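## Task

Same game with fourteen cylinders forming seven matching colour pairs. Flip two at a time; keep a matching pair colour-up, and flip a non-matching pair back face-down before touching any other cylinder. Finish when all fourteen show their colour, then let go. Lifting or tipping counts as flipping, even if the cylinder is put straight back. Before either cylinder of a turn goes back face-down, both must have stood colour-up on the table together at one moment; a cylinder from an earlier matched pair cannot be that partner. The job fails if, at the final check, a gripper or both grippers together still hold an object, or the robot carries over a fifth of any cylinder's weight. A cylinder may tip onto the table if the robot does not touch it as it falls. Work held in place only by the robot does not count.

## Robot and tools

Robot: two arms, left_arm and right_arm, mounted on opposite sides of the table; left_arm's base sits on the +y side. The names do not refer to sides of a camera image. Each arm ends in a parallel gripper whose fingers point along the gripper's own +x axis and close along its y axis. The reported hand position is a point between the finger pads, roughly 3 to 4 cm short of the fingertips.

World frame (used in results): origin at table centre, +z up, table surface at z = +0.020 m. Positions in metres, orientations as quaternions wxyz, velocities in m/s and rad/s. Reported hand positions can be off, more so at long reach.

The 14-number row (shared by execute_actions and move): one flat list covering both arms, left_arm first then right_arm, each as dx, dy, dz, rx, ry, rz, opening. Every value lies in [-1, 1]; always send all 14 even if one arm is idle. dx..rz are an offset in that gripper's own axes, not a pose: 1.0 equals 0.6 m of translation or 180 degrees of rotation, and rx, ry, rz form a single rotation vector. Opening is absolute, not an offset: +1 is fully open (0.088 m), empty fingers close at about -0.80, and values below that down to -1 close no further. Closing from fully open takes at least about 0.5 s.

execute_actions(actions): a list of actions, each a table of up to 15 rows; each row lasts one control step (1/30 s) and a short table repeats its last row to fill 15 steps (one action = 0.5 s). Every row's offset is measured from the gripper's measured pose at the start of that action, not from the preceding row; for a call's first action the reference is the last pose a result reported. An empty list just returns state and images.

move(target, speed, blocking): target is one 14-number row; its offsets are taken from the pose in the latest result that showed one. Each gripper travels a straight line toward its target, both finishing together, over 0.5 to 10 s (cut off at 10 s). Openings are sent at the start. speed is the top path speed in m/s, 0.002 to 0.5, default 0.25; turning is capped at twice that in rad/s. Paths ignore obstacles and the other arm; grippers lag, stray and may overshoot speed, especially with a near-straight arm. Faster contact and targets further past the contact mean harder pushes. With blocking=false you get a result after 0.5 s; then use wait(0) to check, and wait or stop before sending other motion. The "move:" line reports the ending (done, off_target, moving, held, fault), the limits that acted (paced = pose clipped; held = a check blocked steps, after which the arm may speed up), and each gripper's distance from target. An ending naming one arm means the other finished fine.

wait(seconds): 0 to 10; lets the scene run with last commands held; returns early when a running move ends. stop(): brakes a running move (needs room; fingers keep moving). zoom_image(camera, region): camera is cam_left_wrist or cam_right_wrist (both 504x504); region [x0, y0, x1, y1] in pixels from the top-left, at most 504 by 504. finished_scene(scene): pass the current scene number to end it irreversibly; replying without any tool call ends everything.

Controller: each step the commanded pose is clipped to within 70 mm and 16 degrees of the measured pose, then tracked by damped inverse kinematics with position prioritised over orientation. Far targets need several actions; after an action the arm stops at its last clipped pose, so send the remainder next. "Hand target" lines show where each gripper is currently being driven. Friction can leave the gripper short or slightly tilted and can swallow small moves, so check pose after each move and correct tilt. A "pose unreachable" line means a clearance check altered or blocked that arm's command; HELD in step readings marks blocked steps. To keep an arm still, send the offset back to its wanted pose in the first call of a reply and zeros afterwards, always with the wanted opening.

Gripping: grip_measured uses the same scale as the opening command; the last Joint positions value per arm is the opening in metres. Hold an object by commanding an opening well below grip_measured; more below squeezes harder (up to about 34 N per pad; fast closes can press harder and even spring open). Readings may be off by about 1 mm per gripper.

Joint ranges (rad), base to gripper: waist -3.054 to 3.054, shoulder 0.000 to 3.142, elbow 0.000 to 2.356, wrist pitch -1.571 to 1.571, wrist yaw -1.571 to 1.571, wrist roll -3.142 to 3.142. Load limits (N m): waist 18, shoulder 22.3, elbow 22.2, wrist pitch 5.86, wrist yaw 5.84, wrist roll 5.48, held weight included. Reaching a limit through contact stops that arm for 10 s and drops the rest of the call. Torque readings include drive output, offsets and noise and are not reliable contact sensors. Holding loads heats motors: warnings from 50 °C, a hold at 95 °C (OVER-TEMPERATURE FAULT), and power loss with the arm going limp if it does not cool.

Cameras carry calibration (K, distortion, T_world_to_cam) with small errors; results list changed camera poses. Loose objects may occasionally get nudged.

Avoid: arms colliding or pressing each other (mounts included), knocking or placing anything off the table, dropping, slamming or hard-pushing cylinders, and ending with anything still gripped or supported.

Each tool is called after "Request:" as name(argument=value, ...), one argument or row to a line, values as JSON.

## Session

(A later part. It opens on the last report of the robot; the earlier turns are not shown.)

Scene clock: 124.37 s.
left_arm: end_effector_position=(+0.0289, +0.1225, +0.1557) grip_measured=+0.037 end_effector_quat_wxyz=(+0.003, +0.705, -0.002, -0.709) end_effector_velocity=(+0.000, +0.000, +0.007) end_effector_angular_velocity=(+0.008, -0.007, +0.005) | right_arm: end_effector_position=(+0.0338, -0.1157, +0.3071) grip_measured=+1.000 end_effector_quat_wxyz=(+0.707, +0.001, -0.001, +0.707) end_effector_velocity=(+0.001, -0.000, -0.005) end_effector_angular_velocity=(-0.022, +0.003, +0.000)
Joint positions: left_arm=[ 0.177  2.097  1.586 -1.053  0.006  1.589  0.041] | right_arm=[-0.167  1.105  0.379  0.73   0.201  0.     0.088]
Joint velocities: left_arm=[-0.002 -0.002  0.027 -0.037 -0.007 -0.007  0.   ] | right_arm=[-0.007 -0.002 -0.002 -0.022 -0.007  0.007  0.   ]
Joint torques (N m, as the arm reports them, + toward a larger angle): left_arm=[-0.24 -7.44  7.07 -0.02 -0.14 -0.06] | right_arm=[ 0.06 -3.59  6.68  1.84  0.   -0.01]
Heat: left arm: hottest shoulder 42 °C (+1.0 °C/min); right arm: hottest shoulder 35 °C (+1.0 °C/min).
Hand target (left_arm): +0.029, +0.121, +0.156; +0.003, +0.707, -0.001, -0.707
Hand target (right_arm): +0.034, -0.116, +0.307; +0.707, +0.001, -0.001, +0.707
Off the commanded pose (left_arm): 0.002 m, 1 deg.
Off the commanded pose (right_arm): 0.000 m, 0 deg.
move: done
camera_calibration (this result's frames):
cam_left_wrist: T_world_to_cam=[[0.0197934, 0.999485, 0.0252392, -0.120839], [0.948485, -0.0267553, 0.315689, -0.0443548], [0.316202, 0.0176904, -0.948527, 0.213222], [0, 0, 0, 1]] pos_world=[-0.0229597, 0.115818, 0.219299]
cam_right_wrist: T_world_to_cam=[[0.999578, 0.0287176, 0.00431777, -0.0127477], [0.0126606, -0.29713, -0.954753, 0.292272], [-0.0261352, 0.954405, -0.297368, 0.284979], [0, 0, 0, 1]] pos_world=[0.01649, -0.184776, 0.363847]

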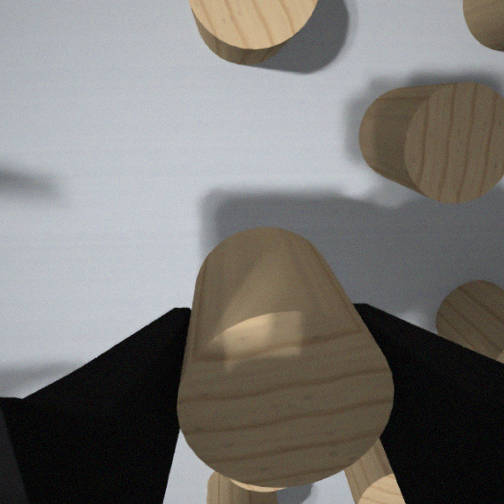

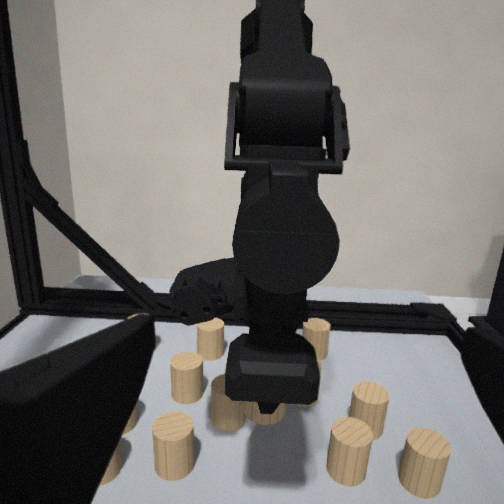

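Descend, release, lift, go over A4 (~.117,.123).

Request:
move(
  target=[0.136,0,0,0,0,-0.004,-0.3,0,0,0,0,0,0,1],
  speed=0.09,
)

Request:
execute_actions(
  actions=[
    [[0,0,0,0,0,0,0.5,0,0,0,0,0,0,1]],
  ],
)

Request:
move(
  target=[-0.135,0,0,0,0,0.005,0.5,0,0,0,0,0,0,1],
  speed=0.2,
)

Request:
move(
  target=[0,0,-0.148,0,0,0,0.5,0,0,0,0,0,0,1],
  speed=0.25,
)

Scene clock: 128.40 s.
left_arm: end_effector_position=(+0.0289, +0.1204, +0.0803) grip_measured=+0.036 end_effector_quat_wxyz=(+0.002, +0.705, -0.001, -0.709) end_effector_velocity=(+0.002, +0.001, -0.001) end_effector_angular_velocity=(-0.002, -0.022, +0.020) | right_arm: end_effector_position=(+0.0338, -0.1157, +0.3071) grip_measured=+1.000 end_effector_quat_wxyz=(+0.707, +0.002, -0.001, +0.707) end_effector_velocity=(-0.002, -0.000, +0.001) end_effector_angular_velocity=(+0.007, -0.035, +0.019)
Joint positions: left_arm=[ 0.177  2.218  1.459 -0.807  0.006  1.589  0.041] | right_arm=[-0.167  1.105  0.379  0.73   0.201  0.001  0.088]
Joint velocities: left_arm=[-0.002 -0.002 -0.007  0.007 -0.022 -0.022 -0.   ] | right_arm=[-0.002 -0.002 -0.002  0.007 -0.022 -0.037  0.   ]
Joint torques (N m, as the arm reports them, + toward a larger angle): left_arm=[ 0.01 -7.25  4.65  0.73  0.08 -0.01] | right_arm=[ 0.08 -3.59  6.64  1.84  0.01 -0.01]
Heat: left arm: hottest shoulder 42 °C (+0.0 °C/min); right arm: hottest shoulder 35 °C (+1.0 °C/min).
Hand target (left_arm): +0.029, +0.122, +0.074; -0.001, +0.705, +0.003, -0.709
Hand target (right_arm): +0.034, -0.116, +0.307; +0.707, +0.002, -0.001, +0.707
Off the commanded pose (left_arm): 0.006 m, 1 deg.
Off the commanded pose (right_arm): 0.000 m, 0 deg.
move: done
camera_calibration (this result's frames):
cam_left_wrist: T_world_to_cam=[[0.0197946, 0.999425, 0.0275254, -0.117008], [0.9485, -0.0274776, 0.315584, -0.0205578], [0.316158, 0.019861, -0.948498, 0.141478], [0, 0, 0, 1]] pos_world=[-0.0229142, 0.113566, 0.1439]
cam_right_wrist: T_world_to_cam=[[0.99958, 0.0287188, 0.00393646, -0.0126305], [0.0122968, -0.29713, -0.954758, 0.292286], [-0.0262499, 0.954405, -0.297358, 0.28498], [0, 0, 0, 1]] pos_world=[0.0165117, -0.184777, 0.363853]

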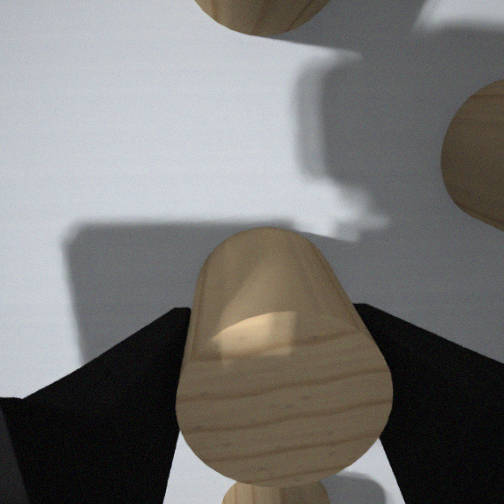

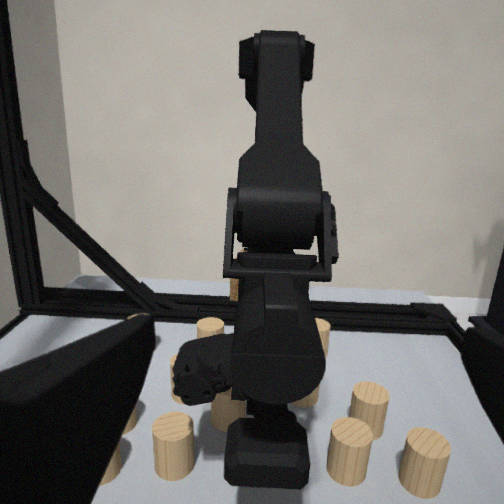

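Scene clock: 128.90 s.
left_arm: end_effector_position=(+0.0289, +0.1203, +0.0803) grip_measured=+0.493 end_effector_quat_wxyz=(+0.002, +0.705, -0.001, -0.709) end_effector_velocity=(+0.000, +0.002, +0.000) end_effector_angular_velocity=(+0.008, -0.007, +0.020) | right_arm: end_effector_position=(+0.0338, -0.1157, +0.3071) grip_measured=+1.000 end_effector_quat_wxyz=(+0.707, +0.002, -0.001, +0.707) end_effector_velocity=(-0.002, -0.001, -0.000) end_effector_angular_velocity=(-0.002, -0.008, +0.010)
Joint positions: left_arm=[ 0.177  2.218  1.459 -0.806  0.006  1.589  0.063] | right_arm=[-0.167  1.105  0.379  0.73   0.201  0.001  0.088]
Joint velocities: left_arm=[-0.002 -0.002 -0.002 -0.007 -0.007 -0.022  0.003] | right_arm=[ 0.002 -0.007 -0.002 -0.007 -0.007 -0.007  0.   ]
Joint torques (N m, as the arm reports them, + toward a larger angle): left_arm=[-0.06 -8.39  5.2   0.2   0.06  0.02] | right_arm=[ 0.02 -3.63  6.65  1.84  0.   -0.01]
Heat: left arm: hottest shoulder 42 °C (+0.0 °C/min); right arm: hottest shoulder 35 °C (+1.0 °C/min).
Hand target (left_arm): +0.029, +0.120, +0.080; +0.002, +0.705, -0.001, -0.709
Hand target (right_arm): +0.034, -0.116, +0.307; +0.707, +0.002, -0.001, +0.707
Off the commanded pose (left_arm): 0.000 m, 0 deg.
Off the commanded pose (right_arm): 0.000 m, 0 deg.
Step readings (end_effector_position):
0: left_arm (+0.0289, +0.1204, +0.0803) | right_arm (+0.0338, -0.1157, +0.3071)
1: left_arm (+0.0289, +0.1204, +0.0803) | right_arm (+0.0338, -0.1157, +0.3071)
2: left_arm (+0.0289, +0.1204, +0.0803) | right_arm (+0.0338, -0.1157, +0.3071)
4: left_arm (+0.0289, +0.1203, +0.0803) | right_arm (+0.0338, -0.1157, +0.3071)
8: left_arm (+0.0289, +0.1203, +0.0803) | right_arm (+0.0338, -0.1157, +0.3071)
15: end_effector_position above
camera_calibration (this result's frames):
cam_left_wrist: T_world_to_cam=[[0.0197944, 0.999436, 0.0271444, -0.116896], [0.948497, -0.0273572, 0.315601, -0.0205777], [0.316166, 0.0194993, -0.948504, 0.141523], [0, 0, 0, 1]] pos_world=[-0.022913, 0.113507, 0.143903]
cam_right_wrist: T_world_to_cam=[[0.99958, 0.0287188, 0.00393646, -0.0126305], [0.0122968, -0.29713, -0.954758, 0.292286], [-0.0262499, 0.954405, -0.297358, 0.28498], [0, 0, 0, 1]] pos_world=[0.0165117, -0.184777, 0.363853]

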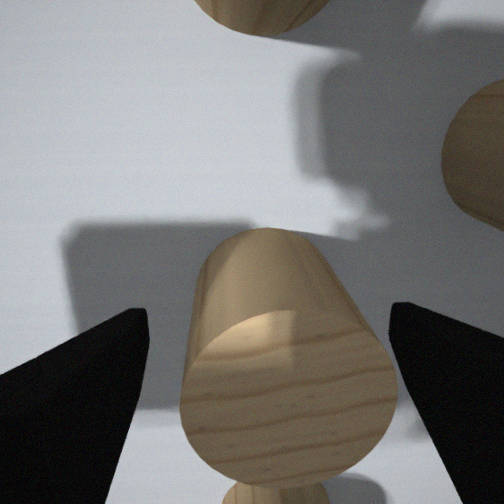

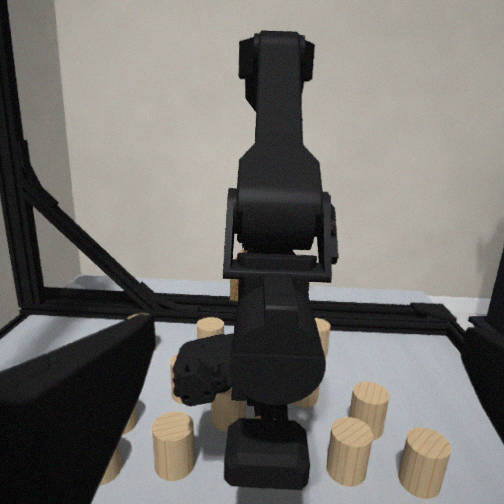

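Scene clock: 129.80 s.
left_arm: end_effector_position=(+0.0289, +0.1228, +0.1551) grip_measured=+0.500 end_effector_quat_wxyz=(+0.003, +0.705, -0.001, -0.709) end_effector_velocity=(+0.000, +0.004, +0.001) end_effector_angular_velocity=(+0.017, -0.007, +0.020) | right_arm: end_effector_position=(+0.0338, -0.1157, +0.3071) grip_measured=+1.000 end_effector_quat_wxyz=(+0.707, +0.002, -0.001, +0.707) end_effector_velocity=(-0.000, -0.000, +0.002) end_effector_angular_velocity=(+0.002, +0.008, +0.005)
Joint positions: left_arm=[ 0.177  2.098  1.584 -1.052  0.006  1.589  0.063] | right_arm=[-0.167  1.105  0.379  0.73   0.201  0.001  0.088]
Joint velocities: left_arm=[-0.002 -0.002  0.002 -0.022 -0.007 -0.022 -0.   ] | right_arm=[-0.002 -0.007  0.002 -0.007 -0.007  0.007  0.   ]
Joint torques (N m, as the arm reports them, + toward a larger angle): left_arm=[-0.06 -9.24  6.75 -0.04  0.06  0.02] | right_arm=[ 0.02 -3.64  6.69  1.83  0.01  0.  ]
Heat: left arm: hottest shoulder 43 °C (+1.0 °C/min); right arm: hottest elbow 35 °C (+1.0 °C/min).
Hand target (left_arm): +0.029, +0.120, +0.161; +0.008, +0.705, -0.007, -0.709
Hand target (right_arm): +0.034, -0.116, +0.307; +0.707, +0.002, -0.001, +0.707
Off the commanded pose (left_arm): 0.007 m, 1 deg.
Off the commanded pose (right_arm): 0.000 m, 0 deg.
move: done
camera_calibration (this result's frames):
cam_left_wrist: T_world_to_cam=[[0.0197942, 0.999446, 0.0267634, -0.121344], [0.948495, -0.0272368, 0.315619, -0.0440929], [0.316173, 0.0191375, -0.948508, 0.212502], [0, 0, 0, 1]] pos_world=[-0.0229635, 0.116009, 0.218724]
cam_right_wrist: T_world_to_cam=[[0.99958, 0.0287188, 0.00393646, -0.0126305], [0.0122968, -0.29713, -0.954758, 0.292286], [-0.0262499, 0.954405, -0.297358, 0.28498], [0, 0, 0, 1]] pos_world=[0.0165117, -0.184777, 0.363853]

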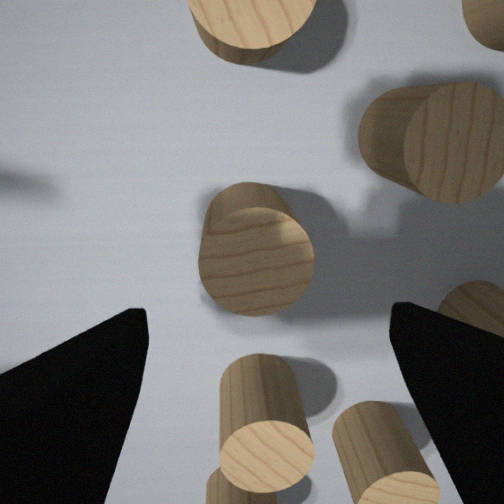

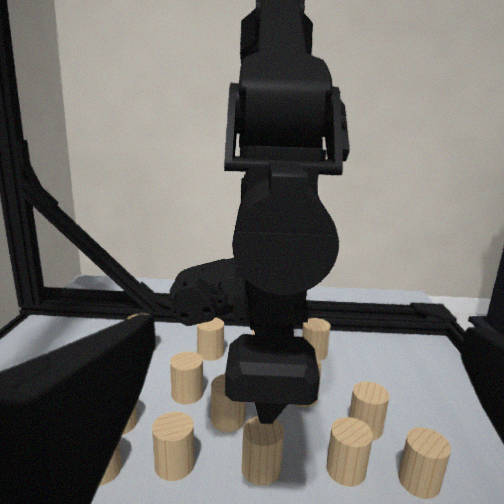

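Scene clock: 130.63 s.
left_arm: end_effector_position=(+0.1169, +0.1244, +0.1562) grip_measured=+0.500 end_effector_quat_wxyz=(+0.005, +0.706, -0.001, -0.709) end_effector_velocity=(+0.002, -0.001, +0.002) end_effector_angular_velocity=(-0.001, -0.008, -0.005) | right_arm: end_effector_position=(+0.0338, -0.1157, +0.3071) grip_measured=+1.000 end_effector_quat_wxyz=(+0.707, +0.002, -0.001, +0.707) end_effector_velocity=(-0.004, -0.001, +0.003) end_effector_angular_velocity=(+0.012, -0.005, +0.024)
Joint positions: left_arm=[ 0.395  2.131  1.642 -1.074  0.006  1.803  0.063] | right_arm=[-0.167  1.105  0.379  0.73   0.201  0.001  0.088]
Joint velocities: left_arm=[ 0.002  0.002  0.012 -0.007 -0.007  0.007 -0.   ] | right_arm=[ 0.002 -0.007 -0.002  0.007 -0.022 -0.007  0.   ]
Joint torques (N m, as the arm reports them, + toward a larger angle): left_arm=[-0.04 -7.36  6.86 -0.01  0.01  0.11] | right_arm=[ 0.01 -3.64  6.62  1.83  0.01 -0.01]
Heat: left arm: hottest shoulder 43 °C (+1.0 °C/min); right arm: hottest elbow 35 °C (+1.0 °C/min).
Hand target (left_arm): +0.118, +0.123, +0.155; +0.003, +0.706, -0.002, -0.708
Hand target (right_arm): +0.034, -0.116, +0.307; +0.707, +0.002, -0.001, +0.707
Off the commanded pose (left_arm): 0.002 m, 0 deg.
Off the commanded pose (right_arm): 0.000 m, 0 deg.
move: done
camera_calibration (this result's frames):
cam_left_wrist: T_world_to_cam=[[0.0159294, 0.99959, 0.0238004, -0.123827], [0.94804, -0.022664, 0.317344, -0.128609], [0.317753, 0.0175086, -0.948012, 0.185578], [0, 0, 0, 1]] pos_world=[0.0649307, 0.117613, 0.219691]
cam_right_wrist: T_world_to_cam=[[0.99958, 0.0287188, 0.00393646, -0.0126305], [0.0122968, -0.29713, -0.954758, 0.292286], [-0.0262499, 0.954405, -0.297358, 0.28498], [0, 0, 0, 1]] pos_world=[0.0165117, -0.184777, 0.363853]

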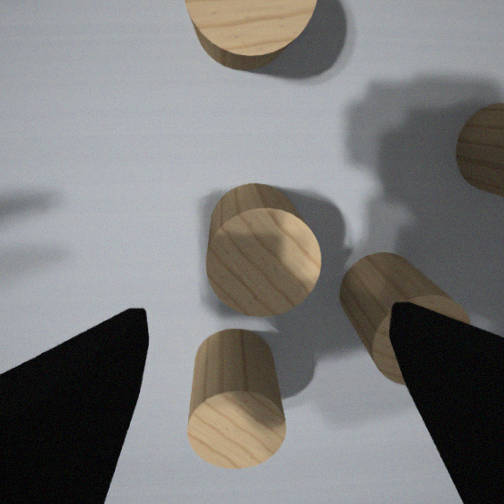

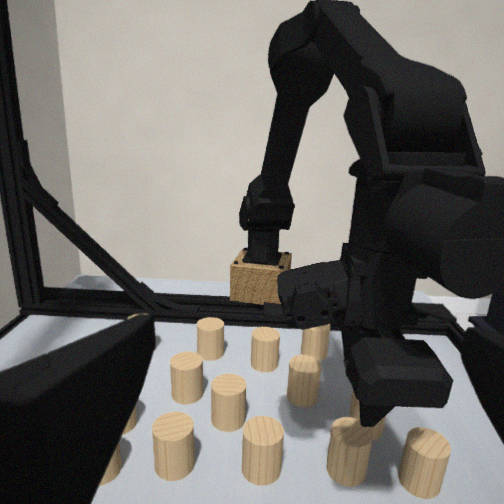

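Request:
move(
  target=[0.133,-0.003,-0.003,0,0,-0.005,0.4,0,0,0,0,0,0,1],
  speed=0.12,
)

Request:
execute_actions(
  actions=[
    [[0,0,0,0,0,0,-0.3,0,0,0,0,0,0,1]],
    [[0,0,0,0,0,0,-0.3,0,0,0,0,0,0,1]],
  ],
)

Request:
move(
  target=[-0.13,0,0,0,0,0.005,-0.3,0,0,0,0,0,0,1],
  speed=0.2,
)

Request:
move(
  target=[-0.248,0.232,0.138,0,0,0.504,-0.3,0,0,0,0,0,0,1],
  speed=0.4,
)

Scene clock: 134.97 s.
left_arm: end_effector_position=(+0.1176, +0.1242, +0.0804) grip_measured=+0.400 end_effector_quat_wxyz=(+0.003, +0.705, +0.002, -0.709) end_effector_velocity=(-0.000, +0.002, +0.000) end_effector_angular_velocity=(+0.009, -0.005, +0.020) | right_arm: end_effector_position=(+0.0338, -0.1157, +0.3071) grip_measured=+1.000 end_effector_quat_wxyz=(+0.707, +0.002, -0.001, +0.707) end_effector_velocity=(-0.000, -0.000, -0.002) end_effector_angular_velocity=(-0.007, +0.006, +0.005)
Joint positions: left_arm=[ 0.397  2.247  1.509 -0.833  0.006  1.805  0.059] | right_arm=[-0.167  1.105  0.379  0.73   0.201  0.001  0.088]
Joint velocities: left_arm=[-0.002 -0.002 -0.002 -0.007 -0.007 -0.022 -0.   ] | right_arm=[-0.002 -0.002 -0.002 -0.007 -0.007  0.007  0.   ]
Joint torques (N m, as the arm reports them, + toward a larger angle): left_arm=[ 0.21 -7.92  4.89  0.41 -0.05  0.06] | right_arm=[ 0.05 -3.61  6.61  1.84  0.    0.  ]
Heat: left arm: hottest shoulder 43 °C (+1.0 °C/min); right arm: hottest elbow 35 °C (+0.0 °C/min).
Hand target (left_arm): +0.119, +0.126, +0.077; -0.000, +0.706, +0.005, -0.709
Hand target (right_arm): +0.034, -0.116, +0.307; +0.707, +0.002, -0.001, +0.707
Off the commanded pose (left_arm): 0.004 m, 1 deg.
Off the commanded pose (right_arm): 0.000 m, 0 deg.
move: done
camera_calibration (this result's frames):
cam_left_wrist: T_world_to_cam=[[0.0159761, 0.999398, 0.0308037, -0.122358], [0.948581, -0.0248899, 0.315556, -0.104862], [0.316133, 0.0241784, -0.948407, 0.112904], [0, 0, 0, 1]] pos_world=[0.0657317, 0.116945, 0.143938]
cam_right_wrist: T_world_to_cam=[[0.99958, 0.0287188, 0.00393646, -0.0126305], [0.0122968, -0.29713, -0.954758, 0.292286], [-0.0262499, 0.954405, -0.297358, 0.28498], [0, 0, 0, 1]] pos_world=[0.0165117, -0.184777, 0.363853]

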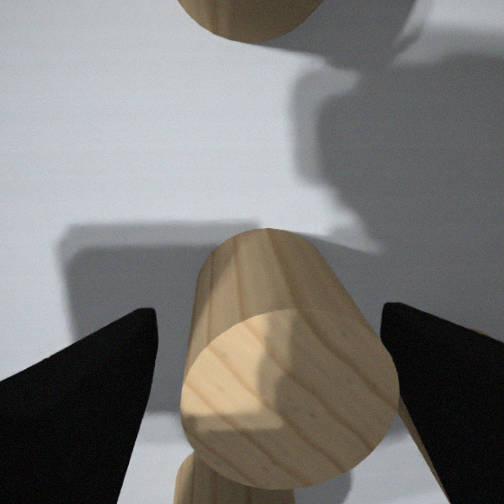

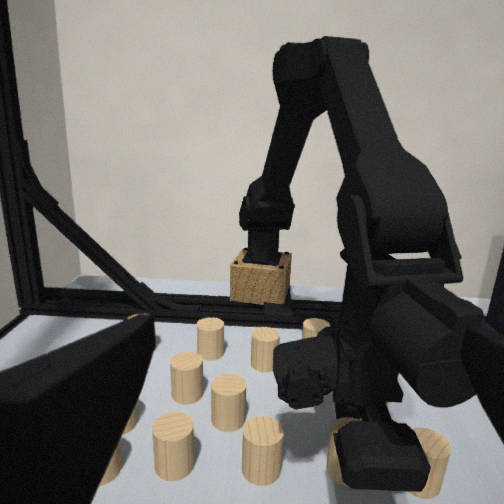

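Scene clock: 135.97 s.
left_arm: end_effector_position=(+0.1176, +0.1243, +0.0804) grip_measured=+0.039 end_effector_quat_wxyz=(+0.002, +0.705, +0.002, -0.709) end_effector_velocity=(-0.000, +0.001, +0.002) end_effector_angular_velocity=(+0.004, -0.007, +0.020) | right_arm: end_effector_position=(+0.0338, -0.1157, +0.3071) grip_measured=+1.000 end_effector_quat_wxyz=(+0.707, +0.002, -0.001, +0.707) end_effector_velocity=(+0.002, -0.000, -0.002) end_effector_angular_velocity=(-0.007, -0.009, -0.010)
Joint positions: left_arm=[ 0.397  2.247  1.509 -0.834  0.006  1.805  0.041] | right_arm=[-0.167  1.105  0.379  0.73   0.201  0.001  0.088]
Joint velocities: left_arm=[-0.002 -0.007 -0.002 -0.007 -0.007 -0.022 -0.   ] | right_arm=[-0.002 -0.002 -0.002 -0.007  0.007 -0.007  0.   ]
Joint torques (N m, as the arm reports them, + toward a larger angle): left_arm=[ 0.   -8.65  5.28  0.17  0.05  0.01] | right_arm=[ 0.05 -3.62  6.68  1.83  0.   -0.01]
Heat: left arm: hottest shoulder 43 °C (+1.0 °C/min); right arm: hottest elbow 35 °C (+0.0 °C/min).
Hand target (left_arm): +0.118, +0.124, +0.080; +0.002, +0.705, +0.002, -0.709
Hand target (right_arm): +0.034, -0.116, +0.307; +0.707, +0.002, -0.001, +0.707
Off the commanded pose (left_arm): 0.000 m, 0 deg.
Off the commanded pose (right_arm): 0.000 m, 0 deg.
Step readings (end_effector_position; steps 1 to 15: 1st action; 16 to 30: 2nd action):
0: left_arm (+0.1176, +0.1242, +0.0804) | right_arm (+0.0338, -0.1157, +0.3071)
1: left_arm (+0.1176, +0.1242, +0.0804) | right_arm (+0.0338, -0.1157, +0.3071)
2: left_arm (+0.1176, +0.1242, +0.0804) | right_arm (+0.0338, -0.1157, +0.3071)
4: left_arm (+0.1176, +0.1243, +0.0804) | right_arm (+0.0338, -0.1157, +0.3071)
8: left_arm (+0.1176, +0.1243, +0.0804) | right_arm (+0.0338, -0.1157, +0.3071)
15: left_arm (+0.1176, +0.1243, +0.0804) | right_arm (+0.0338, -0.1157, +0.3071)
16: left_arm (+0.1176, +0.1243, +0.0804) | right_arm (+0.0338, -0.1157, +0.3071)
17: left_arm (+0.1176, +0.1243, +0.0804) | right_arm (+0.0338, -0.1157, +0.3071)
19: left_arm (+0.1176, +0.1243, +0.0804) | right_arm (+0.0338, -0.1157, +0.3071)
23: left_arm (+0.1176, +0.1243, +0.0804) | right_arm (+0.0338, -0.1157, +0.3071)
30: end_effector_position above
camera_calibration (this result's frames):
cam_left_wrist: T_world_to_cam=[[0.0159703, 0.999372, 0.0316379, -0.122597], [0.948521, -0.0251525, 0.315715, -0.104845], [0.316312, 0.0249672, -0.948327, 0.112769], [0, 0, 0, 1]] pos_world=[0.0657358, 0.117067, 0.143922]
cam_right_wrist: T_world_to_cam=[[0.99958, 0.0287188, 0.00393646, -0.0126305], [0.0122968, -0.29713, -0.954758, 0.292286], [-0.0262499, 0.954405, -0.297358, 0.28498], [0, 0, 0, 1]] pos_world=[0.0165117, -0.184777, 0.363853]

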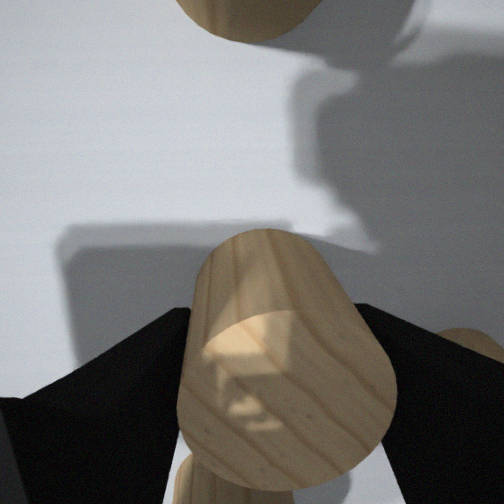

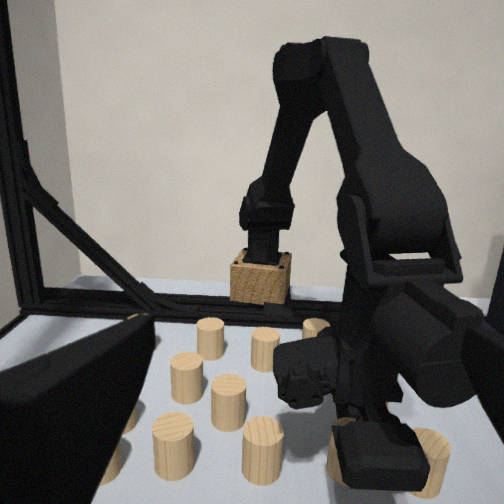

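Scene clock: 136.87 s.
left_arm: end_effector_position=(+0.1170, +0.1266, +0.1515) grip_measured=+0.038 end_effector_quat_wxyz=(+0.002, +0.705, +0.003, -0.709) end_effector_velocity=(-0.002, +0.000, +0.003) end_effector_angular_velocity=(-0.001, -0.008, -0.000) | right_arm: end_effector_position=(+0.0338, -0.1157, +0.3071) grip_measured=+1.000 end_effector_quat_wxyz=(+0.707, +0.002, -0.001, +0.707) end_effector_velocity=(-0.000, -0.000, -0.002) end_effector_angular_velocity=(-0.007, -0.023, +0.005)
Joint positions: left_arm=[ 0.397  2.136  1.63  -1.067  0.006  1.805  0.041] | right_arm=[-0.167  1.105  0.379  0.73   0.201  0.001  0.088]
Joint velocities: left_arm=[-0.007 -0.007  0.002 -0.007 -0.007 -0.007 -0.   ] | right_arm=[-0.002 -0.002 -0.002 -0.007 -0.007 -0.022  0.   ]
Joint torques (N m, as the arm reports them, + toward a larger angle): left_arm=[ 0.07 -9.44  6.83 -0.07  0.14  0.04] | right_arm=[ 0.04 -3.62  6.68  1.83  0.01 -0.01]
Heat: left arm: hottest shoulder 43 °C (+1.0 °C/min); right arm: hottest elbow 35 °C (+0.0 °C/min).
Hand target (left_arm): +0.118, +0.124, +0.158; +0.008, +0.705, -0.004, -0.709
Hand target (right_arm): +0.034, -0.116, +0.307; +0.707, +0.002, -0.001, +0.707
Off the commanded pose (left_arm): 0.007 m, 1 deg.
Off the commanded pose (right_arm): 0.000 m, 0 deg.
move: done
camera_calibration (this result's frames):
cam_left_wrist: T_world_to_cam=[[0.0159851, 0.999311, 0.0334822, -0.127365], [0.948664, -0.025737, 0.315238, -0.126579], [0.315882, 0.0267243, -0.948422, 0.180144], [0, 0, 0, 1]] pos_world=[0.0652128, 0.119206, 0.215019]
cam_right_wrist: T_world_to_cam=[[0.99958, 0.0287188, 0.00393646, -0.0126305], [0.0122968, -0.29713, -0.954758, 0.292286], [-0.0262499, 0.954405, -0.297358, 0.28498], [0, 0, 0, 1]] pos_world=[0.0165117, -0.184777, 0.363853]

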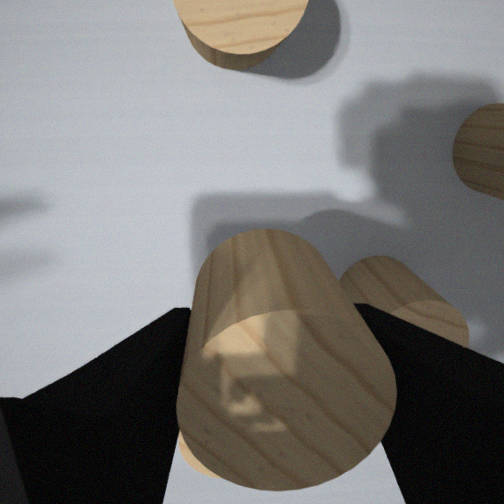

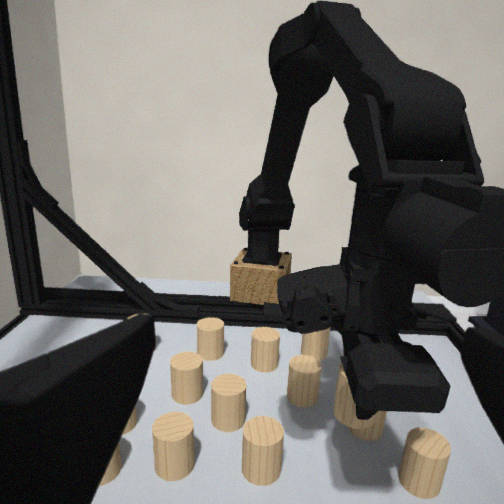

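Scene clock: 139.47 s.
left_arm: end_effector_position=(+0.0353, -0.0098, +0.2977) grip_measured=+0.036 end_effector_quat_wxyz=(+0.498, +0.499, -0.501, -0.502) end_effector_velocity=(-0.000, +0.000, -0.001) end_effector_angular_velocity=(-0.002, +0.007, +0.005) | right_arm: end_effector_position=(+0.0338, -0.1157, +0.3073) grip_measured=+1.000 end_effector_quat_wxyz=(+0.707, +0.002, -0.001, +0.707) end_effector_velocity=(+0.004, -0.000, +0.001) end_effector_angular_velocity=(+0.007, -0.006, -0.024)
Joint positions: left_arm=[0.195 1.947 1.016 0.929 0.043 1.57  0.041] | right_arm=[-0.167  1.105  0.38   0.73   0.201  0.001  0.088]
Joint velocities: left_arm=[-0.002  0.002 -0.002  0.007 -0.007 -0.007 -0.   ] | right_arm=[-0.002 -0.002 -0.002  0.007  0.022 -0.007  0.   ]
Joint torques (N m, as the arm reports them, + toward a larger angle): left_arm=[-0.18 -7.01  7.58  2.13 -0.22 -0.14] | right_arm=[ 0.09 -3.63  6.65  1.82  0.    0.  ]
Heat: left arm: hottest shoulder 43 °C (+1.0 °C/min); right arm: hottest elbow 35 °C (+0.0 °C/min).
Hand target (left_arm): +0.035, -0.013, +0.301; +0.503, +0.496, -0.502, -0.499
Hand target (right_arm): +0.034, -0.116, +0.307; +0.707, +0.002, -0.001, +0.707
Off the commanded pose (left_arm): 0.005 m, 1 deg.
Off the commanded pose (right_arm): 0.000 m, 0 deg.
move: done
camera_calibration (this result's frames):
cam_left_wrist: T_world_to_cam=[[0.0212007, 0.0336299, -0.999209, 0.303086], [0.94826, 0.316001, 0.0307552, -0.0105767], [0.316786, -0.948162, -0.0251904, 0.0638081], [0, 0, 0, 1]] pos_world=[-0.0166097, 0.05365, 0.304779]
cam_right_wrist: T_world_to_cam=[[0.99958, 0.028716, 0.00380577, -0.012592], [0.0121514, -0.296416, -0.954982, 0.292718], [-0.0262951, 0.954627, -0.296641, 0.284873], [0, 0, 0, 1]] pos_world=[0.0165205, -0.18482, 0.364094]

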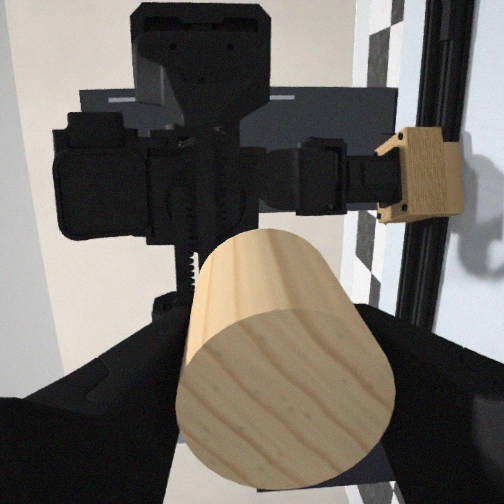

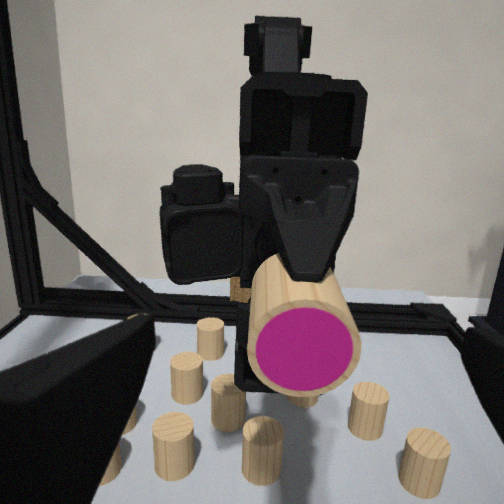

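Request:
move(
  target=[0,0,0,0,0,0,-0.3,0.089,-0.004,-0.02,0,0,0,1],
  speed=0.12,
)

Scene clock: 142.30 s.
left_arm: end_effector_position=(+0.0351, -0.0100, +0.2972) grip_measured=+0.035 end_effector_quat_wxyz=(+0.498, +0.499, -0.501, -0.502) end_effector_velocity=(-0.003, +0.001, -0.003) end_effector_angular_velocity=(+0.012, +0.008, +0.000) | right_arm: end_effector_position=(+0.0361, -0.0656, +0.2941) grip_measured=+1.000 end_effector_quat_wxyz=(+0.707, +0.000, -0.000, +0.707) end_effector_velocity=(-0.001, +0.002, +0.000) end_effector_angular_velocity=(+0.002, -0.007, +0.005)
Joint positions: left_arm=[0.194 1.948 1.016 0.93  0.043 1.57  0.041] | right_arm=[-0.218  1.395  0.497  0.899  0.151  0.001  0.088]
Joint velocities: left_arm=[-0.007 -0.002 -0.007 -0.007 -0.007 -0.007 -0.   ] | right_arm=[-0.002  0.012  0.007  0.007 -0.007 -0.007  0.   ]
Joint torques (N m, as the arm reports them, + toward a larger angle): left_arm=[ 0.04 -7.74  6.26  1.65  0.01 -0.03] | right_arm=[-0.39 -4.16  7.54  2.   -0.08 -0.02]
Heat: left arm: hottest shoulder 43 °C (+2.0 °C/min); right arm: hottest elbow 35 °C (+0.0 °C/min).
Hand target (left_arm): +0.035, -0.010, +0.298; +0.498, +0.499, -0.501, -0.502
Hand target (right_arm): +0.036, -0.062, +0.296; +0.707, +0.002, -0.001, +0.707
Off the commanded pose (left_arm): 0.001 m, 0 deg.
Off the commanded pose (right_arm): 0.004 m, 0 deg.
move: done
camera_calibration (this result's frames):
cam_left_wrist: T_world_to_cam=[[0.0211851, 0.0343836, -0.999184, 0.302594], [0.948381, 0.315616, 0.0309688, -0.0104127], [0.316424, -0.948264, -0.0259224, 0.0639912], [0, 0, 0, 1]] pos_world=[-0.0167836, 0.0535626, 0.304329]
cam_right_wrist: T_world_to_cam=[[0.999588, 0.0283484, 0.00443205, -0.0164408], [0.0127272, -0.299626, -0.953972, 0.294322], [-0.0257156, 0.953636, -0.299863, 0.23406], [0, 0, 0, 1]] pos_world=[0.0187071, -0.134555, 0.351034]

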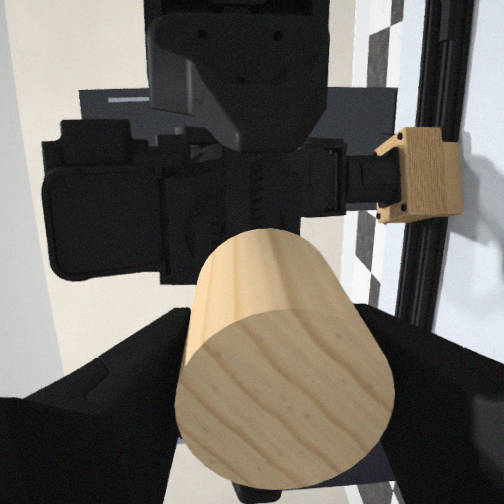

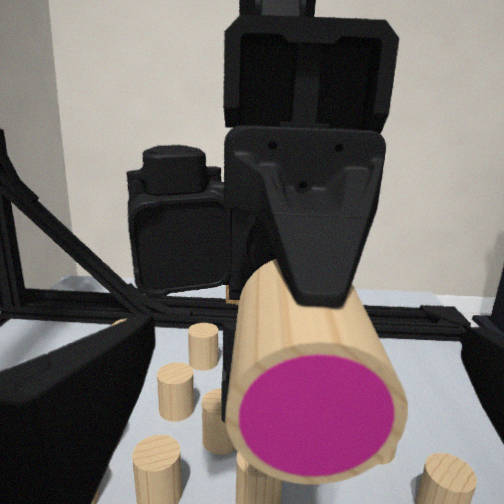

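Request:
execute_actions(
  actions=[
    [[0,0,0,0,0,0,-0.3,0,0,0,0,0,0,-0.3]],
    [[0,0,0,0,0,0,-0.3,0,0,0,0,0,0,-0.3]],
    [[0,0,0,0,0,0,1,0,0,0,0,0,0,-0.3]],
  ],
)

Request:
move(
  target=[-0.1,0,0,0,0,0,1,0,0,0,0,0,0,-0.3],
  speed=0.2,
)

Request:
move(
  target=[-0.113,-0.228,-0.267,0,0,-0.496,0.5,-0.144,0.133,-0.224,0,0.503,0,-0.3],
  speed=0.4,
)

Scene clock: 149.27 s.
left_arm: end_effector_position=(+0.0354, -0.0099, +0.2972) grip_measured=+1.000 end_effector_quat_wxyz=(+0.498, +0.499, -0.500, -0.502) end_effector_velocity=(-0.001, -0.000, +0.001) end_effector_angular_velocity=(+0.003, +0.022, +0.015) | right_arm: end_effector_position=(+0.0355, -0.0654, +0.2940) grip_measured=+0.026 end_effector_quat_wxyz=(+0.707, +0.000, -0.000, +0.708) end_effector_velocity=(-0.000, +0.000, +0.000) end_effector_angular_velocity=(-0.002, -0.022, +0.005)
Joint positions: left_arm=[0.195 1.948 1.016 0.93  0.042 1.57  0.088] | right_arm=[-0.217  1.397  0.498  0.9    0.15   0.001  0.04 ]
Joint velocities: left_arm=[-0.007 -0.002  0.002 -0.007 -0.022 -0.022  0.   ] | right_arm=[-0.002 -0.002  0.002 -0.007 -0.007 -0.022 -0.   ]
Joint torques (N m, as the arm reports them, + toward a larger angle): left_arm=[ 0.1  -7.72  6.25  1.76  0.02 -0.03] | right_arm=[ 0.06 -5.27  6.12  1.84  0.    0.  ]
Heat: left arm: hottest shoulder 44 °C (+3.0 °C/min); right arm: hottest elbow 36 °C (+0.0 °C/min).
Hand target (left_arm): +0.035, -0.010, +0.297; +0.498, +0.499, -0.500, -0.502
Hand target (right_arm): +0.036, -0.065, +0.294; +0.707, +0.001, -0.000, +0.708
Off the commanded pose (left_arm): 0.000 m, 0 deg.
Off the commanded pose (right_arm): 0.000 m, 0 deg.
Step readings (end_effector_position; steps 1 to 15: 1st action; 16 to 30: 2nd action; 31 to 45: 3rd action):
0: left_arm (+0.0351, -0.0100, +0.2972) | right_arm (+0.0361, -0.0653, +0.2940)
1: left_arm (+0.0351, -0.0100, +0.2972) | right_arm (+0.0361, -0.0653, +0.2940)
2: left_arm (+0.0351, -0.0100, +0.2972) | right_arm (+0.0361, -0.0653, +0.2940)
4: left_arm (+0.0351, -0.0100, +0.2972) | right_arm (+0.0361, -0.0653, +0.2940)
8: left_arm (+0.0353, -0.0099, +0.2972) | right_arm (+0.0360, -0.0653, +0.2940)
15: left_arm (+0.0356, -0.0099, +0.2972) | right_arm (+0.0357, -0.0654, +0.2940)
16: left_arm (+0.0354, -0.0099, +0.2972) | right_arm (+0.0356, -0.0654, +0.2940)
17: left_arm (+0.0354, -0.0099, +0.2972) | right_arm (+0.0356, -0.0654, +0.2940)
19: left_arm (+0.0354, -0.0099, +0.2972) | right_arm (+0.0356, -0.0654, +0.2940)
23: left_arm (+0.0354, -0.0099, +0.2972) | right_arm (+0.0356, -0.0654, +0.2940)
30: left_arm (+0.0354, -0.0099, +0.2972) | right_arm (+0.0355, -0.0654, +0.2940)
31: left_arm (+0.0354, -0.0099, +0.2972) | right_arm (+0.0355, -0.0654, +0.2940)
32: left_arm (+0.0354, -0.0099, +0.2972) | right_arm (+0.0355, -0.0654, +0.2940)
34: left_arm (+0.0354, -0.0099, +0.2972) | right_arm (+0.0355, -0.0654, +0.2940)
38: left_arm (+0.0354, -0.0099, +0.2972) | right_arm (+0.0355, -0.0654, +0.2940)
45: end_effector_position above
camera_calibration (this result's frames):
cam_left_wrist: T_world_to_cam=[[0.0211474, 0.0344079, -0.999184, 0.302589], [0.94802, 0.316701, 0.0309705, -0.0106914], [0.317509, -0.947901, -0.0259219, 0.0638603], [0, 0, 0, 1]] pos_world=[-0.0165395, 0.0535078, 0.304329]
cam_right_wrist: T_world_to_cam=[[0.999521, 0.0306362, 0.00443322, -0.0157277], [0.0134141, -0.299595, -0.953972, 0.294303], [-0.0278979, 0.953574, -0.299863, 0.233857], [0, 0, 0, 1]] pos_world=[0.0182965, -0.134347, 0.350952]

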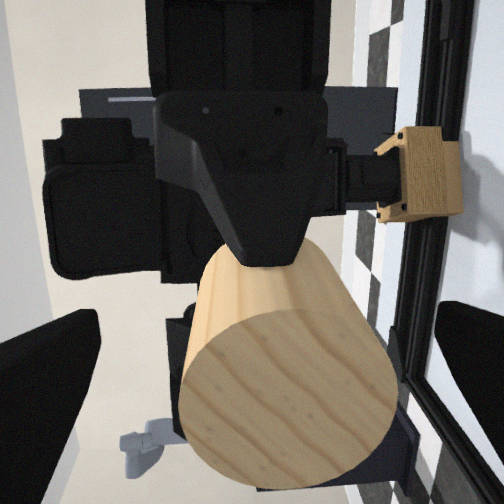

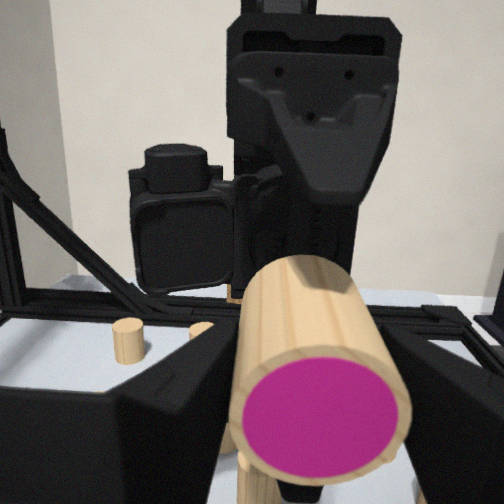

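Scene clock: 150.17 s.
left_arm: end_effector_position=(+0.0351, +0.0476, +0.2935) grip_measured=+1.000 end_effector_quat_wxyz=(+0.497, +0.502, -0.497, -0.504) end_effector_velocity=(+0.002, +0.003, -0.001) end_effector_angular_velocity=(+0.007, +0.008, +0.010) | right_arm: end_effector_position=(+0.0355, -0.0654, +0.2940) grip_measured=+0.025 end_effector_quat_wxyz=(+0.707, +0.000, -0.000, +0.708) end_effector_velocity=(-0.002, -0.001, -0.002) end_effector_angular_velocity=(-0.007, +0.006, +0.010)
Joint positions: left_arm=[0.199 1.772 0.762 0.998 0.043 1.57  0.088] | right_arm=[-0.217  1.397  0.498  0.9    0.15   0.001  0.04 ]
Joint velocities: left_arm=[ 0.002 -0.012 -0.012 -0.007 -0.007 -0.007  0.   ] | right_arm=[ 0.002 -0.002 -0.002 -0.007 -0.007  0.007 -0.   ]
Joint torques (N m, as the arm reports them, + toward a larger angle): left_arm=[ 0.26 -7.62  5.31  2.03  0.21 -0.06] | right_arm=[ 0.03 -5.28  6.11  1.84  0.01 -0.01]
Heat: left arm: hottest shoulder 44 °C (+4.0 °C/min); right arm: hottest elbow 36 °C (+0.0 °C/min).
Hand target (left_arm): +0.035, +0.050, +0.297; +0.498, +0.499, -0.501, -0.502
Hand target (right_arm): +0.036, -0.065, +0.294; +0.707, +0.000, -0.000, +0.708
Off the commanded pose (left_arm): 0.005 m, 1 deg.
Off the commanded pose (right_arm): 0.000 m, 0 deg.
move: done
camera_calibration (this result's frames):
cam_left_wrist: T_world_to_cam=[[0.0206123, 0.04438, -0.998802, 0.296408], [0.94694, 0.319634, 0.0337443, -0.029427], [0.320748, -0.946501, -0.0354368, 0.12101], [0, 0, 0, 1]] pos_world=[-0.0170577, 0.110787, 0.301334]
cam_right_wrist: T_world_to_cam=[[0.999521, 0.0306362, 0.00443322, -0.0157277], [0.0134141, -0.299595, -0.953972, 0.294303], [-0.0278979, 0.953574, -0.299863, 0.233857], [0, 0, 0, 1]] pos_world=[0.0182965, -0.134347, 0.350952]

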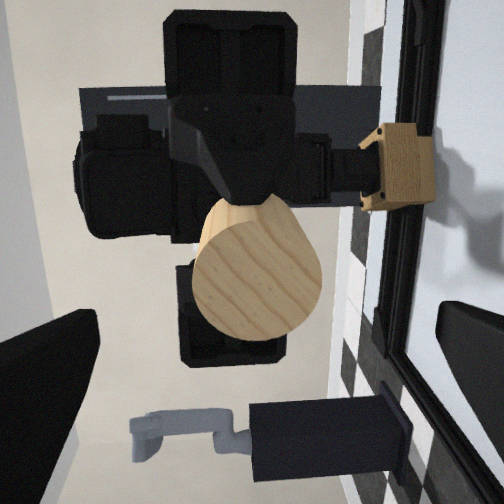

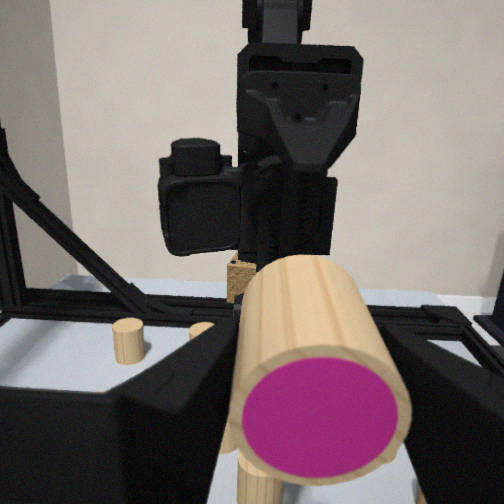

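Scene clock: 152.80 s.
left_arm: end_effector_position=(+0.1934, +0.1177, +0.1591) grip_measured=+0.500 end_effector_quat_wxyz=(+0.006, +0.705, +0.000, -0.709) end_effector_velocity=(-0.000, +0.000, -0.001) end_effector_angular_velocity=(+0.010, -0.004, +0.005) | right_arm: end_effector_position=(-0.0409, -0.1535, +0.1595) grip_measured=+0.025 end_effector_quat_wxyz=(+0.502, -0.503, +0.499, +0.496) end_effector_velocity=(+0.001, -0.002, -0.003) end_effector_angular_velocity=(-0.019, +0.001, +0.005)
Joint positions: left_arm=[ 0.564  2.255  1.853 -1.164  0.009  1.969  0.064] | right_arm=[-0.006  1.801  1.29  -1.067  0.007  0.364  0.04 ]
Joint velocities: left_arm=[-0.002  0.007  0.007 -0.007 -0.007 -0.007 -0.   ] | right_arm=[-0.002  0.007 -0.002 -0.007 -0.007 -0.007  0.   ]
Joint torques (N m, as the arm reports them, + toward a larger angle): left_arm=[ 0.05 -8.    6.97 -0.02 -0.11  0.13] | right_arm=[ 0.31 -6.66  6.92 -0.09 -0.11  0.16]
Heat: left arm: hottest shoulder 44 °C (+4.1 °C/min); right arm: hottest elbow 36 °C (+0.0 °C/min).
Hand target (left_arm): +0.195, +0.117, +0.157; +0.003, +0.706, +0.002, -0.708
Hand target (right_arm): -0.043, -0.152, +0.159; +0.501, -0.503, +0.502, +0.495
Off the commanded pose (left_arm): 0.003 m, 1 deg.
Off the commanded pose (right_arm): 0.004 m, 1 deg.
move: done
camera_calibration (this result's frames):
cam_left_wrist: T_world_to_cam=[[0.013311, 0.999626, 0.0239011, -0.117911], [0.948653, -0.0201801, 0.315676, -0.202377], [0.31604, 0.0184719, -0.948566, 0.164434], [0, 0, 0, 1]] pos_world=[0.141587, 0.110746, 0.22268]
cam_right_wrist: T_world_to_cam=[[0.9998, 0.00312023, -0.0197686, 0.0636412], [0.00900202, -0.95232, 0.304967, -0.160524], [-0.0178745, -0.305084, -0.952158, 0.18667], [0, 0, 0, 1]] pos_world=[-0.0588468, -0.0961187, 0.227952]

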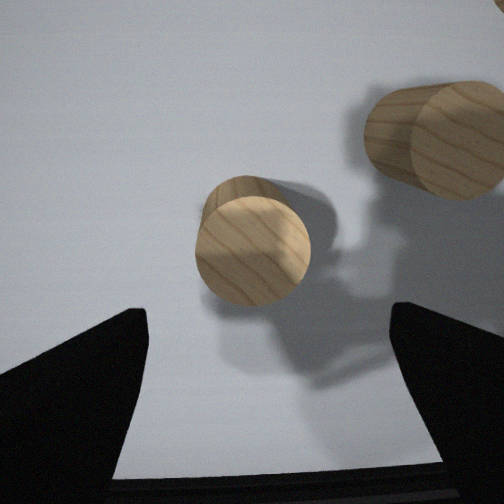

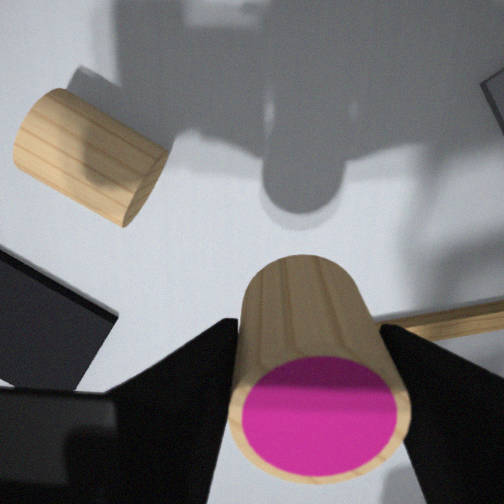

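Request:
move(
  target=[0.135,0.003,0.002,0,0,-0.005,0.5,0.141,0,-0.006,0,0.003,0,-0.3],
  speed=0.09,
)

Scene clock: 155.57 s.
left_arm: end_effector_position=(+0.1929, +0.1142, +0.0826) grip_measured=+0.500 end_effector_quat_wxyz=(+0.004, +0.704, +0.001, -0.710) end_effector_velocity=(+0.001, +0.004, -0.001) end_effector_angular_velocity=(+0.020, -0.015, +0.020) | right_arm: end_effector_position=(-0.0406, -0.1546, +0.0829) grip_measured=+0.024 end_effector_quat_wxyz=(+0.503, -0.501, +0.499, +0.498) end_effector_velocity=(+0.001, -0.000, -0.001) end_effector_angular_velocity=(-0.000, +0.008, -0.000)
Joint positions: left_arm=[ 0.559  2.361  1.721 -0.931  0.008  1.966  0.063] | right_arm=[-0.006  1.911  1.102 -0.762  0.007  0.365  0.04 ]
Joint velocities: left_arm=[-0.002 -0.002 -0.007 -0.007 -0.022 -0.022 -0.   ] | right_arm=[-0.007 -0.002 -0.007  0.007 -0.007 -0.007 -0.   ]
Joint torques (N m, as the arm reports them, + toward a larger angle): left_arm=[-0.24 -8.58  5.1   0.37 -0.14 -0.11] | right_arm=[ 0.09 -6.3   3.27  1.16 -0.09  0.01]
Heat: left arm: hottest shoulder 44 °C (+4.0 °C/min); right arm: hottest elbow 36 °C (+0.0 °C/min).
Hand target (left_arm): +0.192, +0.116, +0.078; +0.000, +0.705, +0.005, -0.709
Hand target (right_arm): -0.040, -0.158, +0.075; +0.499, -0.505, +0.502, +0.494
Off the commanded pose (left_arm): 0.005 m, 1 deg.
Off the commanded pose (right_arm): 0.009 m, 1 deg.
move: off_target (right_arm)
camera_calibration (this result's frames):
cam_left_wrist: T_world_to_cam=[[0.0144965, 0.999486, 0.0286062, -0.113185], [0.949138, -0.0227543, 0.314038, -0.177554], [0.314527, 0.0225987, -0.948979, 0.0919614], [0, 0, 0, 1]] pos_world=[0.14124, 0.107008, 0.146266]
cam_right_wrist: T_world_to_cam=[[0.999742, 0.00287022, -0.0225409, 0.0619729], [0.0094798, -0.954223, 0.298947, -0.137979], [-0.020651, -0.299083, -0.954003, 0.114418], [0, 0, 0, 1]] pos_world=[-0.0582861, -0.0976205, 0.151801]

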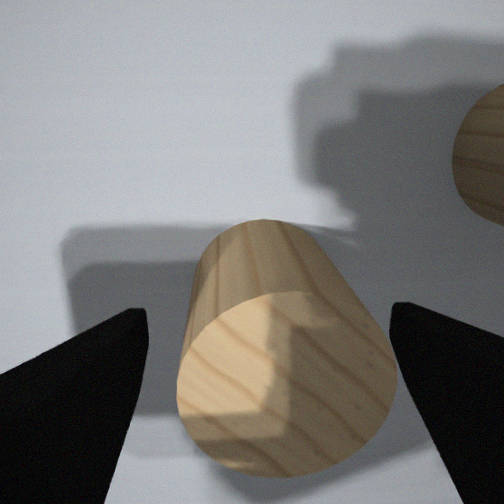

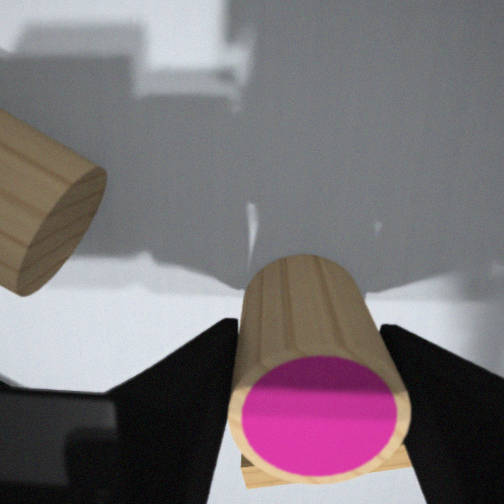

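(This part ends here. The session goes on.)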